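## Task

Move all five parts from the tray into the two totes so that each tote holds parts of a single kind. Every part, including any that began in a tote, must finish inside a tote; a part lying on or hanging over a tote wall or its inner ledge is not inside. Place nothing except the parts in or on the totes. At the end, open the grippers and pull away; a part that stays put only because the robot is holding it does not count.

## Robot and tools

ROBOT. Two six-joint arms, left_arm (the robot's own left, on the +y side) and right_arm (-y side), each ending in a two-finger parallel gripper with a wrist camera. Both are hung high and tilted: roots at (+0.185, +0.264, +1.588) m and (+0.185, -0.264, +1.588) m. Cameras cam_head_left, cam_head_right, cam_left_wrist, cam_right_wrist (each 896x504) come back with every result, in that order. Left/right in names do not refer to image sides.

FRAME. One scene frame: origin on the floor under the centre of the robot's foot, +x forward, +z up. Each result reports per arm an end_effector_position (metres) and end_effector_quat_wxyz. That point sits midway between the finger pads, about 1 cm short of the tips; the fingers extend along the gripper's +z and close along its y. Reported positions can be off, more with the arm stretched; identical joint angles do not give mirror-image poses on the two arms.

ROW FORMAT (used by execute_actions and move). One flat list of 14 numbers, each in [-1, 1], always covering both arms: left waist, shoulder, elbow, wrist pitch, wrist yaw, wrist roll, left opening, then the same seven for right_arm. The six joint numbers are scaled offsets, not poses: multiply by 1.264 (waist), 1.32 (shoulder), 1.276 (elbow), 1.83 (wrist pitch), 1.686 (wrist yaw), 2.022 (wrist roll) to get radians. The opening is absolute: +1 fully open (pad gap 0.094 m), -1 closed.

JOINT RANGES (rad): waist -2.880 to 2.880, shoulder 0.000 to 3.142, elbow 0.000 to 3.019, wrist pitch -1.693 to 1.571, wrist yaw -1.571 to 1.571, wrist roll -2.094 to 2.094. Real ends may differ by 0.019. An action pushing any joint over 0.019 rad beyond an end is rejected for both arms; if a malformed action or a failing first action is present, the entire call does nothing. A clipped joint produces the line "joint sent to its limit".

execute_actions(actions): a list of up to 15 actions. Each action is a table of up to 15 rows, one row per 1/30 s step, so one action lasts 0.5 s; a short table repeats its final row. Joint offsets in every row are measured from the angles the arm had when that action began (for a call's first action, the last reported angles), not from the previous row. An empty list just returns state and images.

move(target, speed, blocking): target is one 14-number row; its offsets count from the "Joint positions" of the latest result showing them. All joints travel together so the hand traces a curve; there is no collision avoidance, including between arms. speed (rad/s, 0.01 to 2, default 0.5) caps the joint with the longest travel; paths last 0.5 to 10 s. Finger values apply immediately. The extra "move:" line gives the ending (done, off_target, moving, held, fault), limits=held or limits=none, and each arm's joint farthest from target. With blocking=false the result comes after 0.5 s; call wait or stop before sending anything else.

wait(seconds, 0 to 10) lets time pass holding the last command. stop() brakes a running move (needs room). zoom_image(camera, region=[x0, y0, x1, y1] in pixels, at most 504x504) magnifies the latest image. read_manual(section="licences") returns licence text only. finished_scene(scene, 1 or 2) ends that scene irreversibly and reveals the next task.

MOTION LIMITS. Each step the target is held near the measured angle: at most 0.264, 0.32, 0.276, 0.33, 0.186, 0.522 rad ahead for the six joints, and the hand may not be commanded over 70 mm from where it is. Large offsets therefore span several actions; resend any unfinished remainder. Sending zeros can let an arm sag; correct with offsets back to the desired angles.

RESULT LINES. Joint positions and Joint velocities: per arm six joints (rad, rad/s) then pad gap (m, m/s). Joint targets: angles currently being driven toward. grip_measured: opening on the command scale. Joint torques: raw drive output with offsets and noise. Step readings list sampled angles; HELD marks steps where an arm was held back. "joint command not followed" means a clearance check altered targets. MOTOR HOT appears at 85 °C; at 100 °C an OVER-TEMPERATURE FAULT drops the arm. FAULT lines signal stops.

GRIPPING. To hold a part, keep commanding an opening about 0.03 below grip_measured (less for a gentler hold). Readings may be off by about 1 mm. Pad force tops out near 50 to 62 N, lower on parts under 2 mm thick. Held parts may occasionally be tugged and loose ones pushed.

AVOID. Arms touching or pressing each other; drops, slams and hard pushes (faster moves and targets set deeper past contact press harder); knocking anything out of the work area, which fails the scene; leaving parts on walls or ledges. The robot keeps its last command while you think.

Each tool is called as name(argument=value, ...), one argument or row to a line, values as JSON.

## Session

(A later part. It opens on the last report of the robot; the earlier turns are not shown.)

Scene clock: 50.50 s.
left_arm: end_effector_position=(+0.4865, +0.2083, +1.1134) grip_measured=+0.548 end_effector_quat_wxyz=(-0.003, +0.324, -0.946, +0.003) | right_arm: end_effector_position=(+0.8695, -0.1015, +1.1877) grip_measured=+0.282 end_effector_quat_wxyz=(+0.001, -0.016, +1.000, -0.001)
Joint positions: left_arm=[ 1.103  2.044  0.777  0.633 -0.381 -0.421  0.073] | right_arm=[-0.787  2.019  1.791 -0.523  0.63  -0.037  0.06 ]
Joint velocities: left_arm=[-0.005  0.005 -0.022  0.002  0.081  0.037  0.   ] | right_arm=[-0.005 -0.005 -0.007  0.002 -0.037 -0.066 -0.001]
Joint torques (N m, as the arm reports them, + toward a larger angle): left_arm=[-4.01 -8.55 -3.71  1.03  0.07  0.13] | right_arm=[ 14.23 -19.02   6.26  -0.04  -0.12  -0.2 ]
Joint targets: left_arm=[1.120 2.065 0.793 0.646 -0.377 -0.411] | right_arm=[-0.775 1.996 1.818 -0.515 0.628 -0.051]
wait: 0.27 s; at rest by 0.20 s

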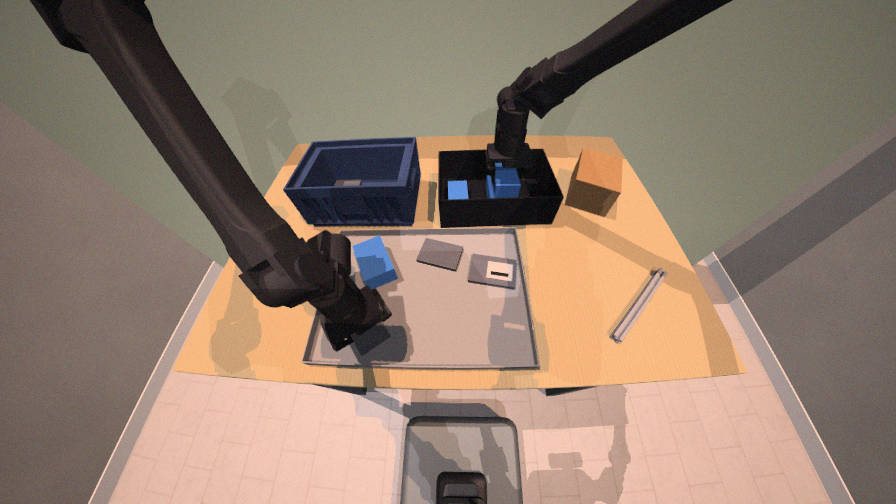

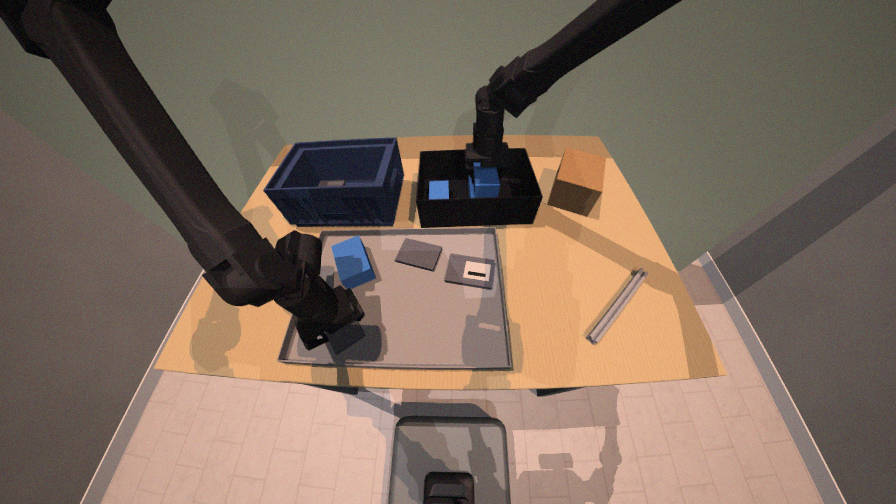

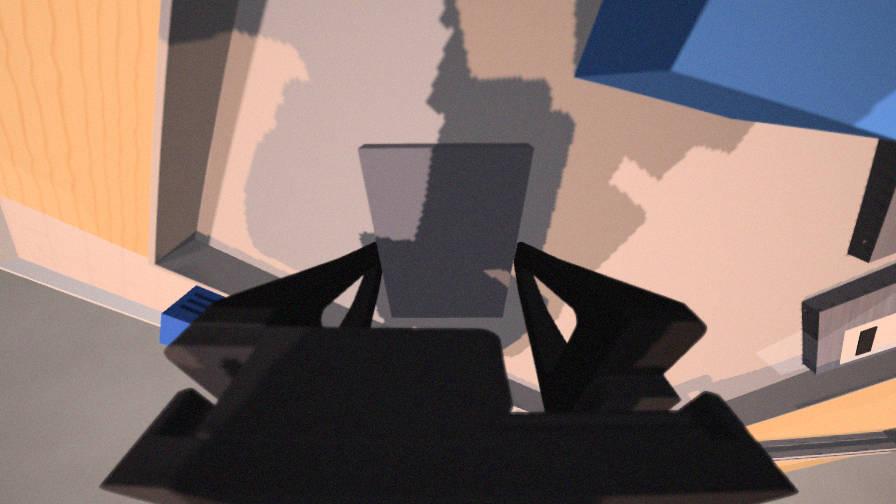

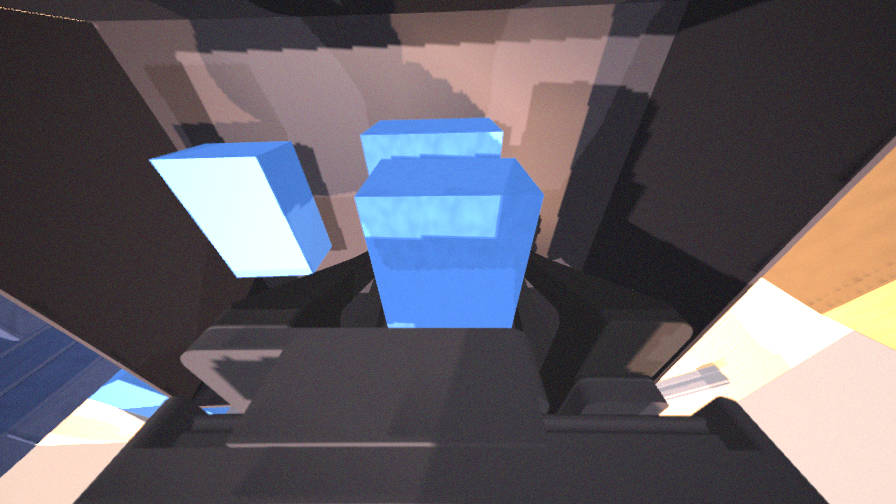

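execute_actions(
  actions=[
    [[0.01,0.011,0.008,0.007,0.002,0.005,0.52,0.009,-0.013,0.0212,0.0044,-0.0012,-0.007,0.235],[0.008,0.007,0.005,0.007,0.002,0.005,0.49,0.008,-0.008,0.0212,0.0046,-0.0014,-0.007,0.235],[0.006,0.004,0.003,0.007,0.002,0.005,0.47,0.007,-0.004,0.0212,0.0048,-0.0016,-0.007,0.235],[0.006,0.004,0.003,0.007,0.002,0.005,0.455,0.006,-0.001,0.0212,0.005,-0.0018,-0.007,0.235],[0.006,0.004,0.003,0.007,0.002,0.005,0.44,0.005,0.001,0.0212,0.0052,-0.002,-0.007,0.235],[0.006,0.004,0.003,0.007,0.002,0.005,0.43,0.004,0.003,0.0216,0.0054,-0.0022,-0.007,0.235],[0.006,0.004,0.003,0.007,0.002,0.005,0.42,0.003,0.005,0.0232,0.0056,-0.0024,-0.007,0.235],[0.006,0.004,0.003,0.007,0.002,0.005,0.41,0.003,0.007,0.0248,0.0058,-0.0026,-0.007,0.235],[0.006,0.004,0.003,0.007,0.002,0.005,0.40,0.003,0.009,0.0264,0.006,-0.0028,-0.007,0.235],[0.006,0.004,0.003,0.007,0.002,0.005,0.39,0.003,0.011,0.028,0.0063,-0.003,-0.007,0.235],[0.006,0.004,0.003,0.007,0.002,0.005,0.38,0.003,0.013,0.0296,0.0066,-0.0032,-0.007,0.235],[0.006,0.004,0.003,0.007,0.002,0.005,0.37,0.003,0.015,0.0312,0.0069,-0.0034,-0.007,0.235],[0.006,0.004,0.003,0.007,0.002,0.005,0.37,0.003,0.017,0.0328,0.0072,-0.0035,-0.007,0.235],[0.006,0.004,0.003,0.007,0.002,0.005,0.37,0.003,0.019,0.0344,0.0075,-0.0035,-0.007,0.235],[0.006,0.004,0.003,0.007,0.002,0.005,0.37,0.003,0.0205,0.036,0.0075,-0.0035,-0.007,0.235]],
  ],
)

wait(
  seconds=0.35,
)

Scene clock: 53.03 s.
left_arm: end_effector_position=(+0.4864, +0.2088, +1.1134) grip_measured=+0.421 end_effector_quat_wxyz=(-0.003, +0.323, -0.946, +0.001) | right_arm: end_effector_position=(+0.8692, -0.0974, +1.1829) grip_measured=+0.282 end_effector_quat_wxyz=(+0.001, -0.016, +1.000, +0.001)
Joint positions: left_arm=[ 1.103  2.044  0.777  0.633 -0.384 -0.421  0.067] | right_arm=[-0.787  2.033  1.802 -0.52   0.627 -0.037  0.06 ]
Joint velocities: left_arm=[-0.015 -0.005 -0.012  0.002  0.066  0.007  0.001] | right_arm=[ 0.005  0.073  0.056  0.012 -0.081 -0.007 -0.001]
Joint torques (N m, as the arm reports them, + toward a larger angle): left_arm=[-4.75 -9.74 -4.79  1.    0.15  0.13] | right_arm=[ 13.56 -16.46   6.54   0.05  -0.13  -0.2 ]
Joint targets: left_arm=[1.110 2.049 0.781 0.646 -0.377 -0.411] | right_arm=[-0.784 2.046 1.836 -0.509 0.624 -0.051]
Step readings (joint positions):
0: left_arm=[1.103 2.044 0.777 0.633 -0.381 -0.421] | right_arm=[-0.787 2.019 1.791 -0.523 0.630 -0.037]
1: left_arm=[1.103 2.044 0.777 0.633 -0.381 -0.421] | right_arm=[-0.787 2.019 1.791 -0.523 0.630 -0.037]
2: left_arm=[1.103 2.044 0.777 0.633 -0.382 -0.421] | right_arm=[-0.787 2.019 1.791 -0.523 0.630 -0.037]
4: left_arm=[1.103 2.044 0.777 0.633 -0.384 -0.421] | right_arm=[-0.787 2.019 1.791 -0.523 0.630 -0.037]
8: left_arm=[1.103 2.044 0.777 0.633 -0.384 -0.421] | right_arm=[-0.787 2.019 1.791 -0.523 0.628 -0.037]
15: Joint positions above

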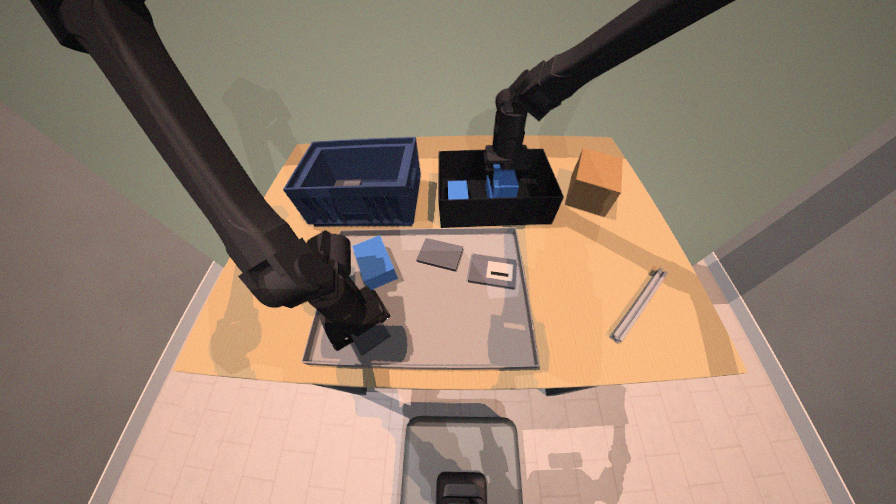

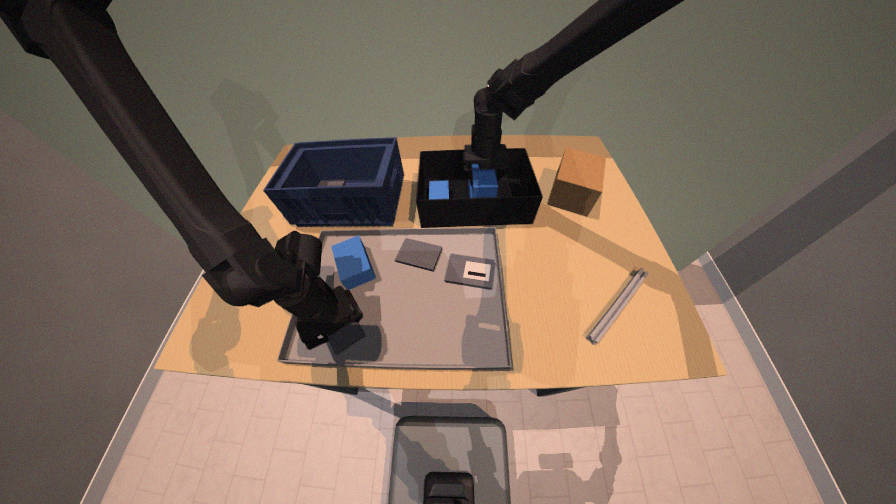

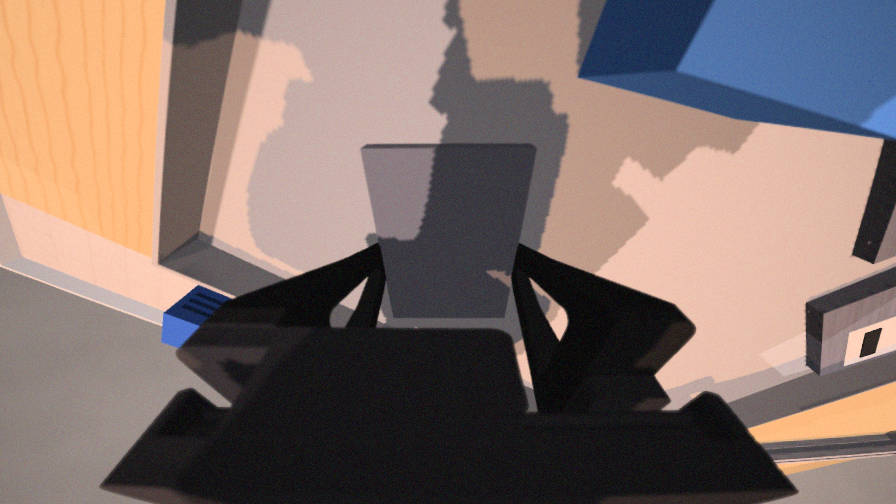

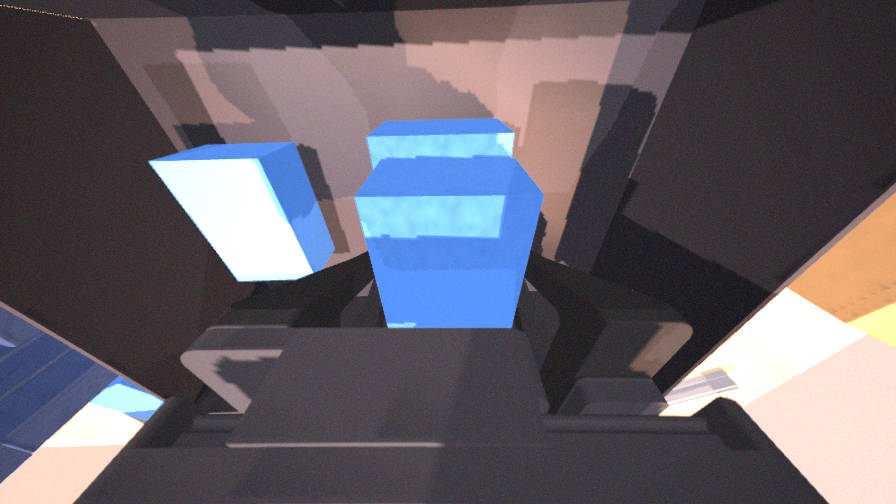

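Scene clock: 53.40 s.
left_arm: end_effector_position=(+0.4864, +0.2088, +1.1134) grip_measured=+0.421 end_effector_quat_wxyz=(-0.003, +0.323, -0.946, +0.001) | right_arm: end_effector_position=(+0.8662, -0.0943, +1.1791) grip_measured=+0.282 end_effector_quat_wxyz=(-0.002, -0.018, +1.000, +0.002)
Joint positions: left_arm=[ 1.103  2.044  0.777  0.633 -0.384 -0.421  0.067] | right_arm=[-0.787  2.042  1.805 -0.52   0.625 -0.038  0.06 ]
Joint velocities: left_arm=[ 0.015 -0.024 -0.007 -0.002  0.037  0.022 -0.   ] | right_arm=[-0.015 -0.005 -0.017 -0.007  0.022 -0.022 -0.   ]
Joint torques (N m, as the arm reports them, + toward a larger angle): left_arm=[-4.81 -9.98 -4.79  1.01  0.16  0.12] | right_arm=[ 13.56 -16.86   6.64   0.02  -0.03  -0.2 ]
Joint targets: left_arm=[1.110 2.049 0.781 0.646 -0.377 -0.411] | right_arm=[-0.784 2.046 1.836 -0.509 0.624 -0.051]
wait: 0.37 s; at rest by 0.30 s

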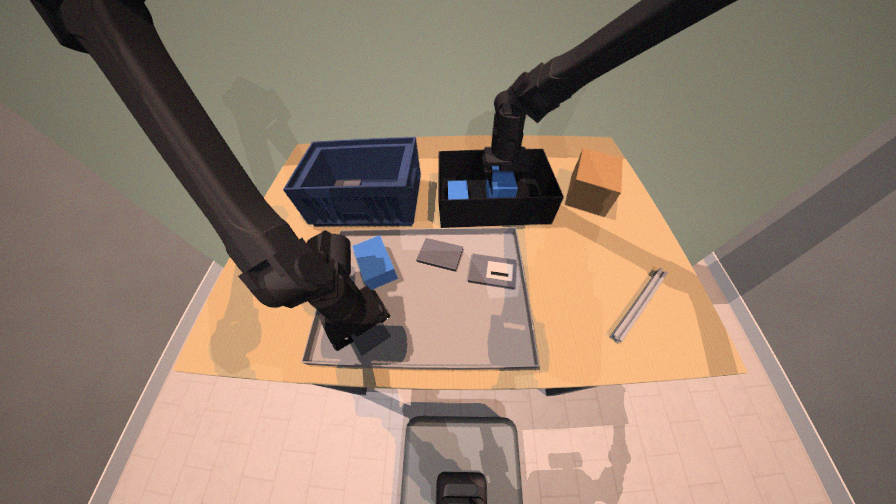

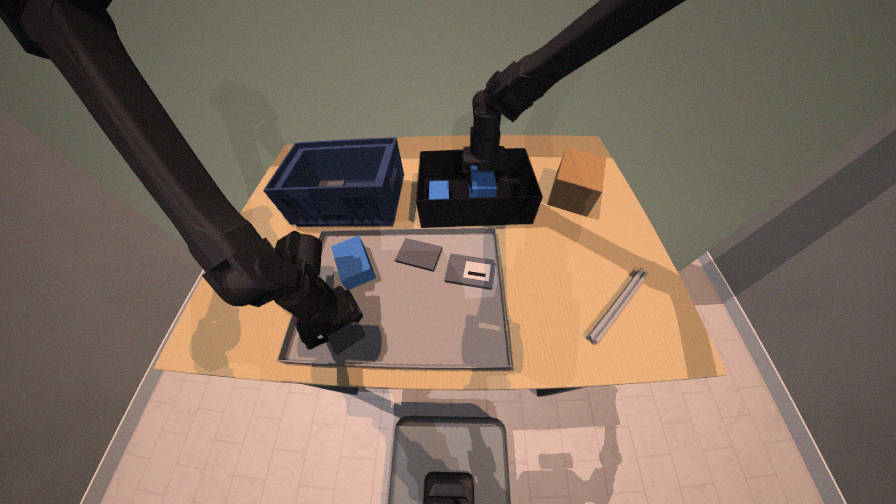

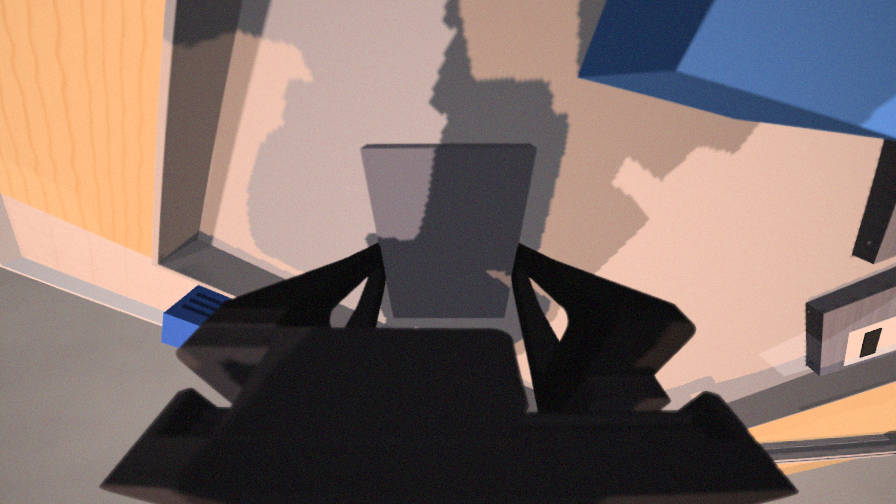

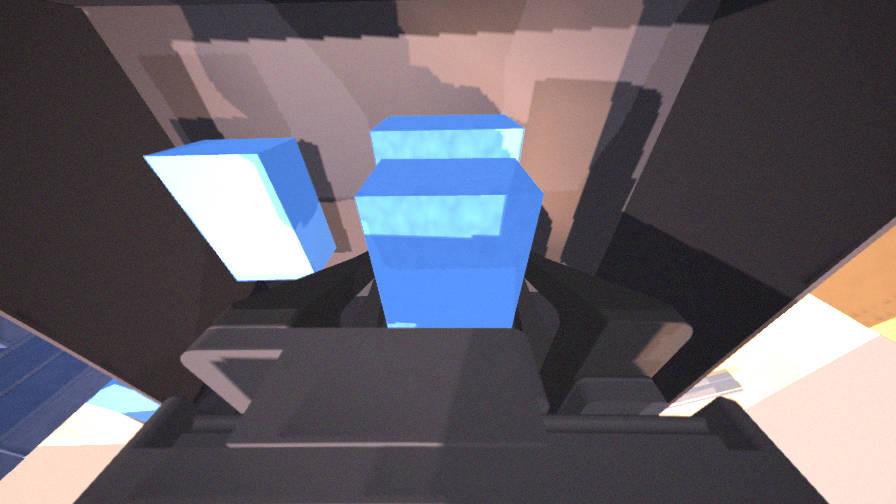

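execute_actions(
  actions=[
    [[0.004,0.002,0.002,0.005,0.002,0.003,0.37,0.002,0.002,0.024,0.006,0,-0.006,0.27],[0.002,-0.002,0,0.003,0.001,0.001,0.37,0.002,0.001,0.024,0.006,0,-0.006,0.30],[0,-0.006,-0.002,0,0,-0.001,0.37,0.002,0,0.024,0.006,0,-0.006,0.34],[-0.003,-0.011,-0.004,-0.003,-0.001,-0.003,0.37,0.002,-0.001,0.024,0.006,0,-0.006,0.40],[-0.006,-0.017,-0.007,-0.005,-0.002,-0.005,0.37,0.003,-0.002,0.024,0.006,0,-0.006,0.48],[-0.009,-0.024,-0.010,-0.008,-0.003,-0.008,0.37,0.004,-0.004,0.024,0.006,0,-0.006,0.58],[-0.012,-0.032,-0.014,-0.011,-0.005,-0.011,0.37,0.005,-0.006,0.024,0.006,0,-0.006,0.70],[-0.015,-0.041,-0.019,-0.014,-0.007,-0.015,0.37,0.007,-0.009,0.023,0.006,0,-0.006,0.82],[-0.018,-0.051,-0.024,-0.018,-0.009,-0.020,0.37,0.009,-0.013,0.021,0.006,0.001,-0.004,0.92],[-0.022,-0.062,-0.030,-0.022,-0.011,-0.026,0.37,0.012,-0.018,0.018,0.005,0.002,-0.002,1.0],[-0.026,-0.073,-0.036,-0.027,-0.013,-0.032,0.37,0.015,-0.023,0.014,0.004,0.003,0,1.0],[-0.030,-0.085,-0.043,-0.032,-0.015,-0.039,0.37,0.018,-0.029,0.009,0.003,0.004,0.002,1.0],[-0.034,-0.097,-0.050,-0.037,-0.017,-0.046,0.37,0.021,-0.035,0.003,0.002,0.005,0.004,1.0],[-0.038,-0.109,-0.057,-0.042,-0.019,-0.053,0.37,0.024,-0.041,-0.003,0.001,0.006,0.006,1.0],[-0.042,-0.121,-0.064,-0.047,-0.021,-0.060,0.37,0.027,-0.047,-0.009,0,0.007,0.008,1.0]],
  ],
)

move(
  target=[-0.125,-0.37,-0.205,-0.145,-0.068,-0.20,0.37, 0.09,-0.22,-0.435,0.1113,0.045,0.05,1.0],
  speed=0.6,
)

Scene clock: 60.37 s.
left_arm: end_effector_position=(+0.5076, +0.2193, +1.1400) grip_measured=+0.421 end_effector_quat_wxyz=(-0.010, +0.351, -0.936, -0.005) | right_arm: end_effector_position=(+0.8690, -0.0972, +1.1822) grip_measured=+1.000 end_effector_quat_wxyz=(+0.001, -0.016, +1.000, -0.002)
Joint positions: left_arm=[ 1.085  1.939  0.741  0.575 -0.412 -0.484  0.067] | right_arm=[-0.787  2.036  1.804 -0.519  0.632 -0.038  0.094]
Joint velocities: left_arm=[-0.19  -0.591 -0.252 -0.266 -0.11  -0.344  0.001] | right_arm=[ 0.024 -0.122 -0.046  0.012  0.007  0.007  0.   ]
Joint torques (N m, as the arm reports them, + toward a larger angle): left_arm=[ -7.88 -12.04  -7.43   0.1   -0.21  -0.05] | right_arm=[ 16.   -20.86   3.23  -0.28   0.12   0.06]
Joint targets: left_arm=[1.050 1.884 0.696 0.547 -0.419 -0.542] | right_arm=[-0.754 1.980 1.794 -0.520 0.637 -0.022]
Step readings (joint positions):
0: left_arm=[1.103 2.044 0.777 0.633 -0.384 -0.421] | right_arm=[-0.787 2.042 1.805 -0.520 0.625 -0.038]
1: left_arm=[1.103 2.044 0.777 0.633 -0.384 -0.421] | right_arm=[-0.787 2.042 1.805 -0.520 0.625 -0.038]
2: left_arm=[1.103 2.044 0.777 0.633 -0.384 -0.421] | right_arm=[-0.787 2.042 1.805 -0.520 0.625 -0.038]
4: left_arm=[1.103 2.044 0.777 0.633 -0.385 -0.421] | right_arm=[-0.787 2.042 1.805 -0.519 0.625 -0.038]
8: left_arm=[1.103 2.037 0.777 0.623 -0.389 -0.427] | right_arm=[-0.787 2.042 1.805 -0.519 0.625 -0.038]
15: Joint positions above

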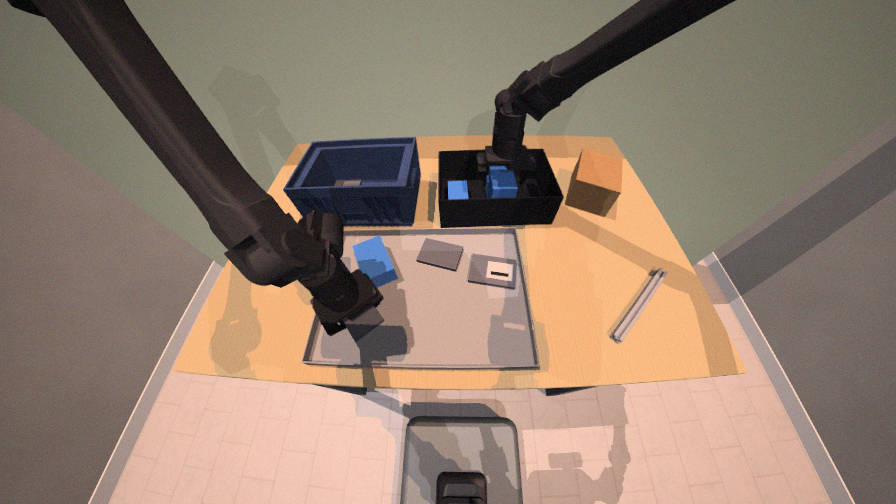

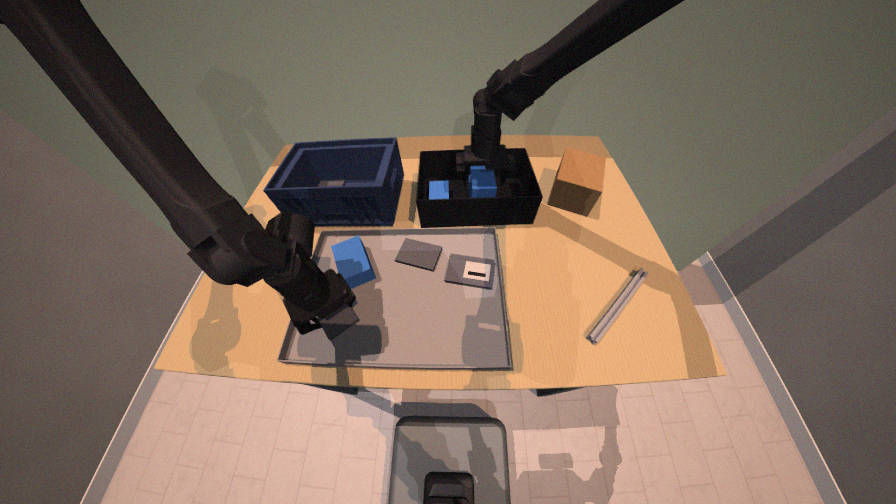

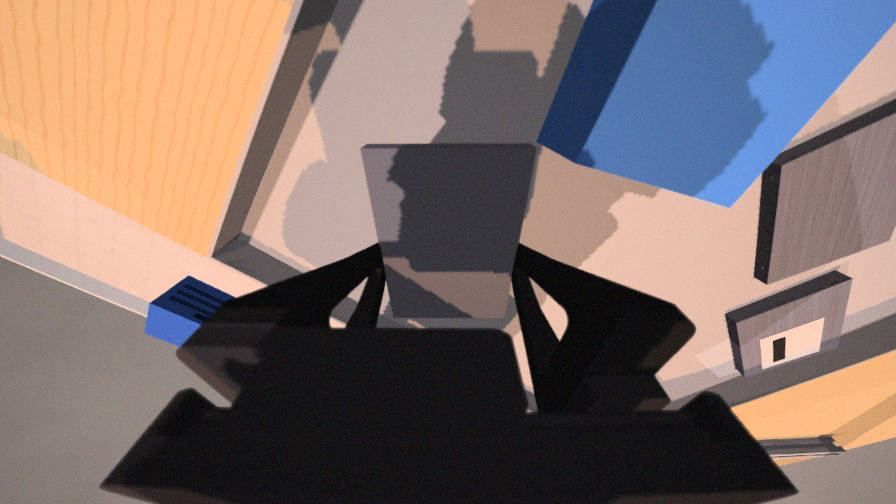

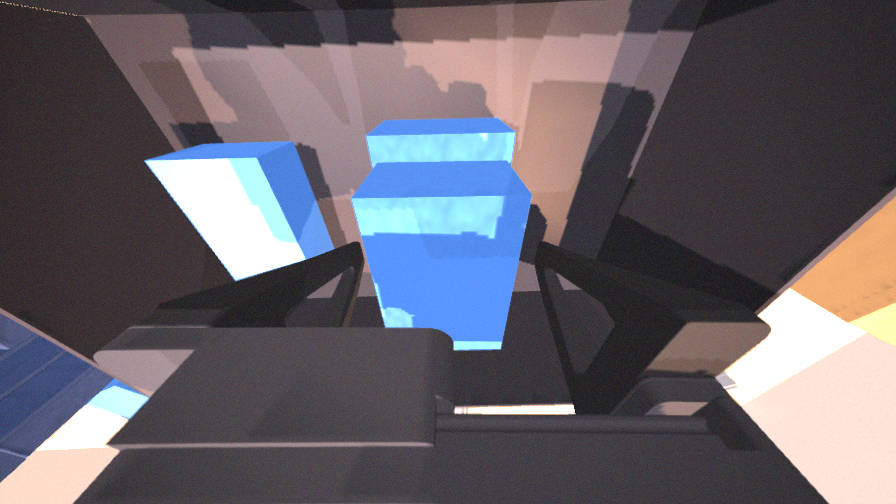

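Scene clock: 62.07 s.
left_arm: end_effector_position=(+0.5216, +0.2333, +1.2853) grip_measured=+0.421 end_effector_quat_wxyz=(-0.017, +0.489, -0.872, +0.001) | right_arm: end_effector_position=(+0.7302, -0.0914, +1.2633) grip_measured=+1.000 end_effector_quat_wxyz=(-0.013, -0.029, +0.999, -0.005)
Joint positions: left_arm=[ 0.942  1.459  0.49   0.319 -0.523 -0.879  0.067] | right_arm=[-0.689  1.768  1.251 -0.326  0.706  0.049  0.094]
Joint velocities: left_arm=[-0.015 -0.005 -0.007  0.007 -0.022 -0.007 -0.001] | right_arm=[-0.005 -0.005 -0.012 -0.012 -0.007 -0.022  0.   ]
Joint torques (N m, as the arm reports them, + toward a larger angle): left_arm=[ -5.6  -10.33  -3.23   0.13  -0.25  -0.06] | right_arm=[ 12.76 -15.44   1.95  -0.01   0.12   0.07]
Joint targets: left_arm=[0.927 1.451 0.480 0.309 -0.527 -0.888] | right_arm=[-0.673 1.745 1.249 -0.316 0.708 0.064]
move: off_target (right_arm); limits=none; left_arm: farthest joint: the waist, 0.015 radians from its target (0.158 radians at the start); right_arm: farthest joint: the shoulder, 0.022 radians from its target (0.290 radians at the start)

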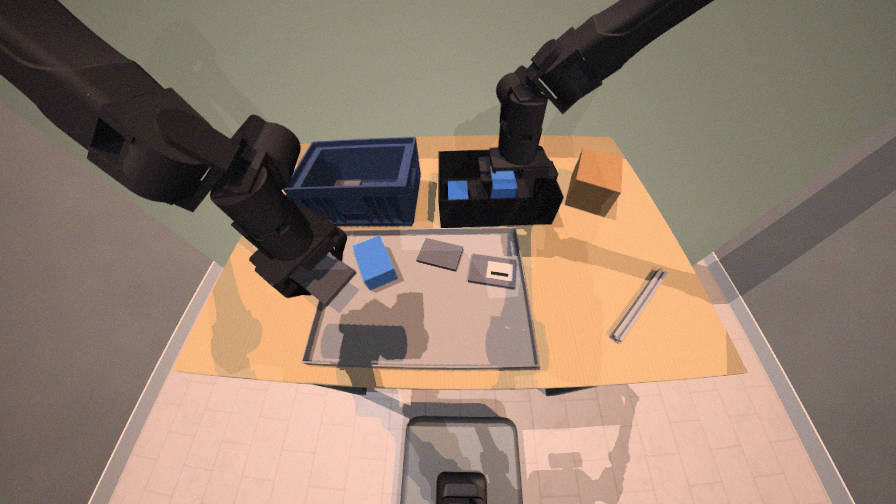

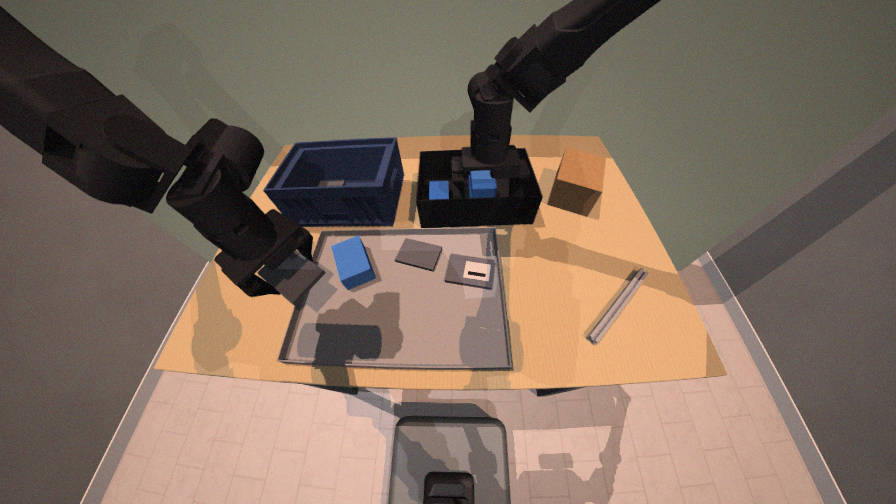

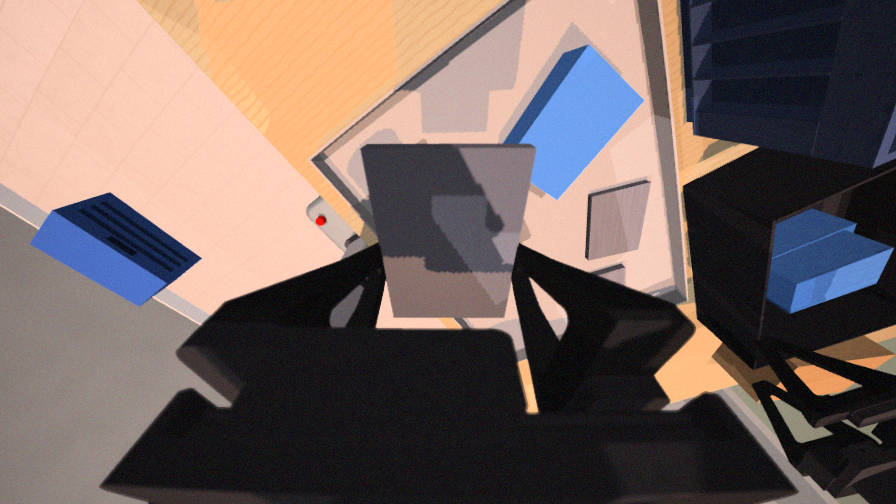

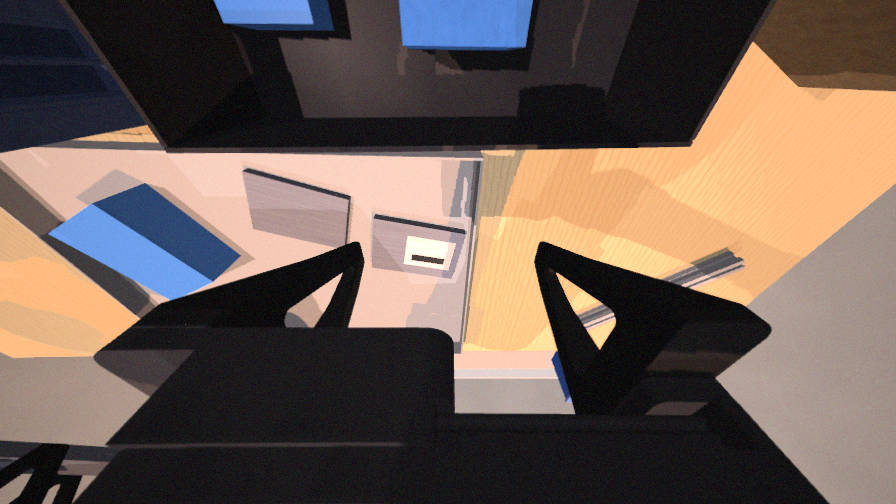

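move(
  target=[-0.1199,0.0691,0.785,-0.539,-0.0578,-0.3412,0.37, 0.17,0.2389,0.0161,0.1133,0.0713,-0.1271,1.0],
  speed=0.85,
)

Scene clock: 65.97 s.
left_arm: end_effector_position=(+0.8581, +0.2289, +1.3435) grip_measured=+0.421 end_effector_quat_wxyz=(-0.005, +0.714, -0.700, +0.002) | right_arm: end_effector_position=(+0.6198, +0.0690, +1.2402) grip_measured=+1.000 end_effector_quat_wxyz=(-0.001, -0.243, +0.970, +0.001)
Joint positions: left_arm=[ 0.811  1.551  1.479 -0.657 -0.616 -1.559  0.067] | right_arm=[-0.489  2.088  1.26  -0.129  0.824 -0.193  0.094]
Joint velocities: left_arm=[-0.015 -0.005  0.002  0.002  0.051 -0.007 -0.   ] | right_arm=[-0.005 -0.005  0.012  0.002 -0.007  0.022  0.   ]
Joint torques (N m, as the arm reports them, + toward a larger angle): left_arm=[-10.29 -18.52   5.96   0.06  -0.25  -0.07] | right_arm=[ 15.87 -11.95   2.1   -0.03   0.09  -0.21]
Joint targets: left_arm=[0.791 1.550 1.492 -0.667 -0.620 -1.569] | right_arm=[-0.475 2.083 1.272 -0.119 0.826 -0.208]
move: done; limits=none; left_arm: farthest joint: the waist, 0.020 radians from its target (0.152 radians at the start); right_arm: farthest joint: the waist, 0.015 radians from its target (0.215 radians at the start)

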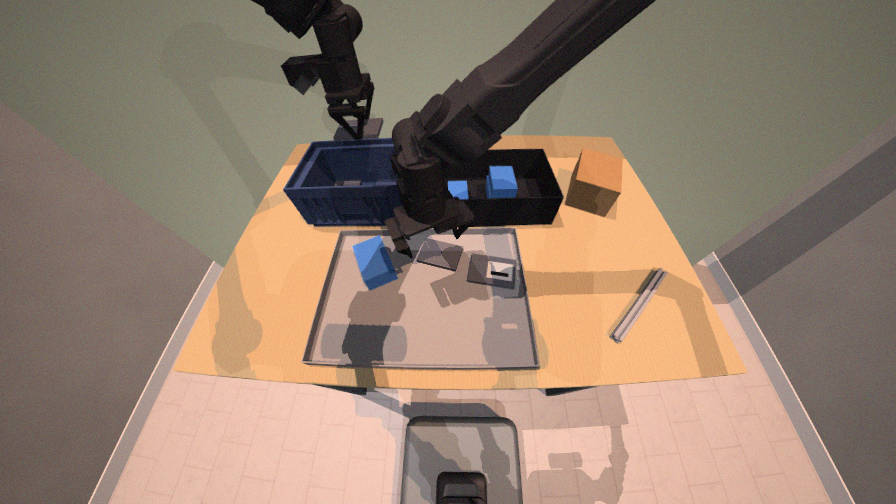

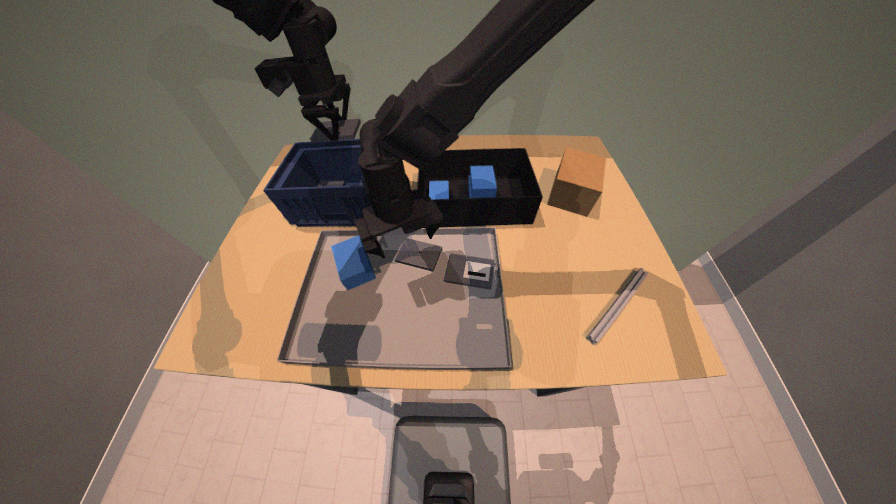

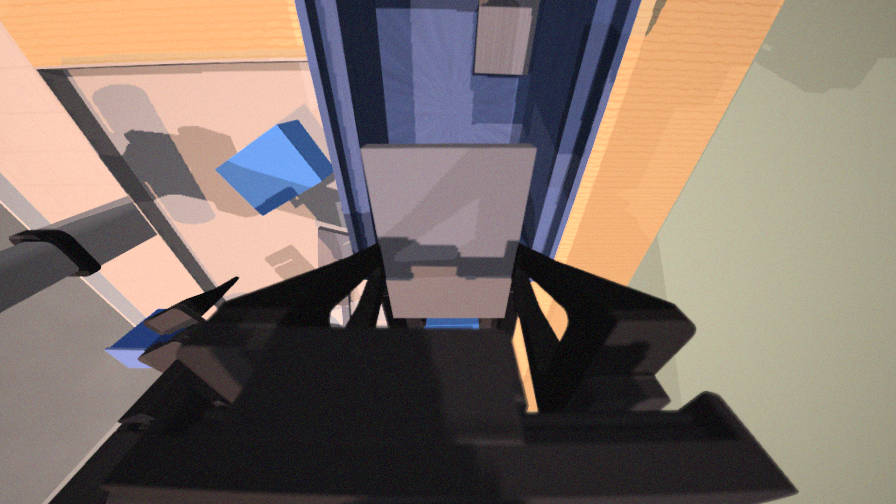

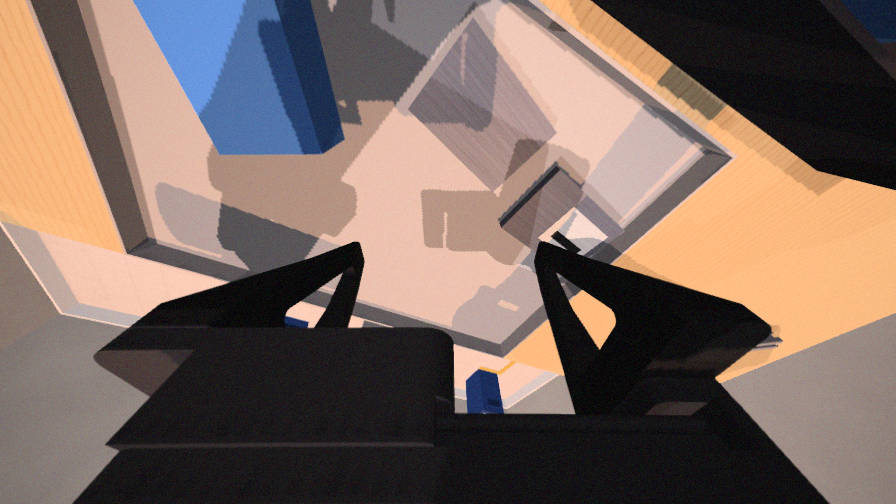

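move(
  target=[0.1413,0.3067,0.221,0.1178,0.0817,0.0801,0.37, 0.0849,0.2718,0.4095,-0.1272,0.0313,0.0425,1.0],
  speed=0.45,
)

Scene clock: 71.03 s.
left_arm: end_effector_position=(+0.8563, +0.2242, +1.1304) grip_measured=+0.421 end_effector_quat_wxyz=(+0.004, +0.703, -0.711, -0.007) | right_arm: end_effector_position=(+0.6375, +0.2098, +1.1989) grip_measured=+1.000 end_effector_quat_wxyz=(-0.000, -0.260, +0.966, -0.001)
Joint positions: left_arm=[ 0.991  1.974  1.739 -0.452 -0.482 -1.407  0.067] | right_arm=[-0.405  2.445  1.763 -0.354  0.875 -0.122  0.094]
Joint velocities: left_arm=[ 0.005 -0.005  0.002 -0.002  0.022 -0.037 -0.001] | right_arm=[ 0.005 -0.005 -0.002 -0.002 -0.007 -0.022  0.   ]
Joint torques (N m, as the arm reports them, + toward a larger angle): left_arm=[ -9.53 -21.67   5.72   0.85  -0.01   0.08] | right_arm=[ 20.85 -12.75   3.88  -0.61   0.1    0.05]
Joint targets: left_arm=[0.989 1.956 1.761 -0.441 -0.478 -1.397] | right_arm=[-0.381 2.446 1.782 -0.362 0.877 -0.108]
move: off_target (left_arm, right_arm); limits=none; left_arm: farthest joint: the elbow, 0.022 radians from its target (0.282 radians at the start); right_arm: farthest joint: the waist, 0.023 radians from its target (0.107 radians at the start)

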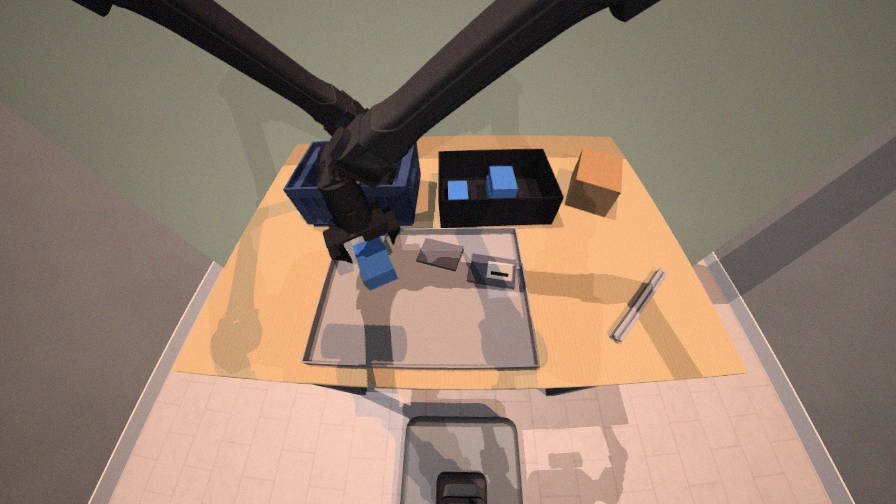

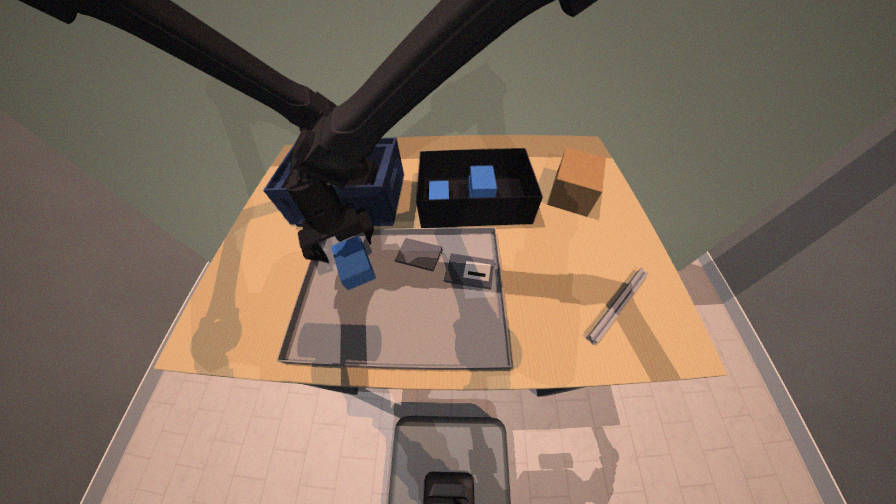

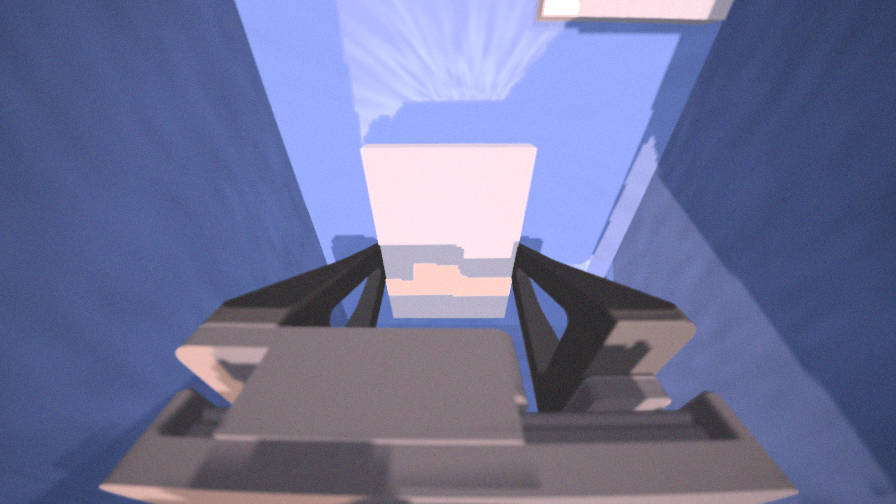

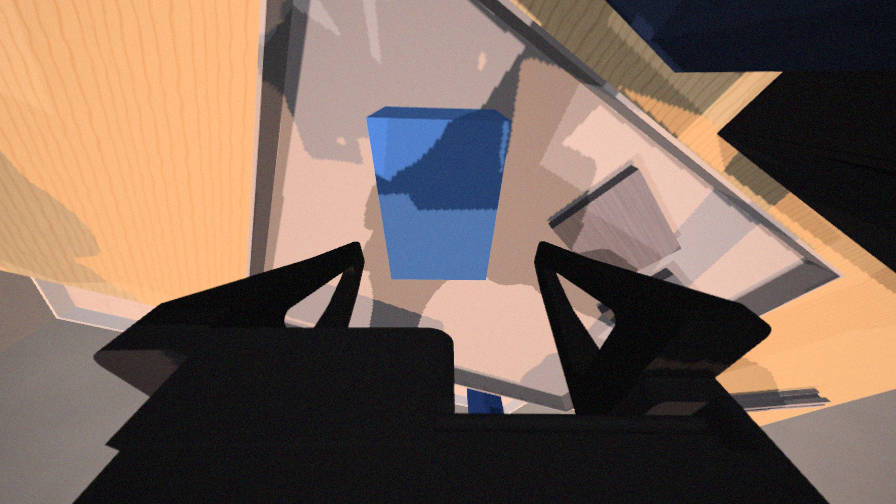

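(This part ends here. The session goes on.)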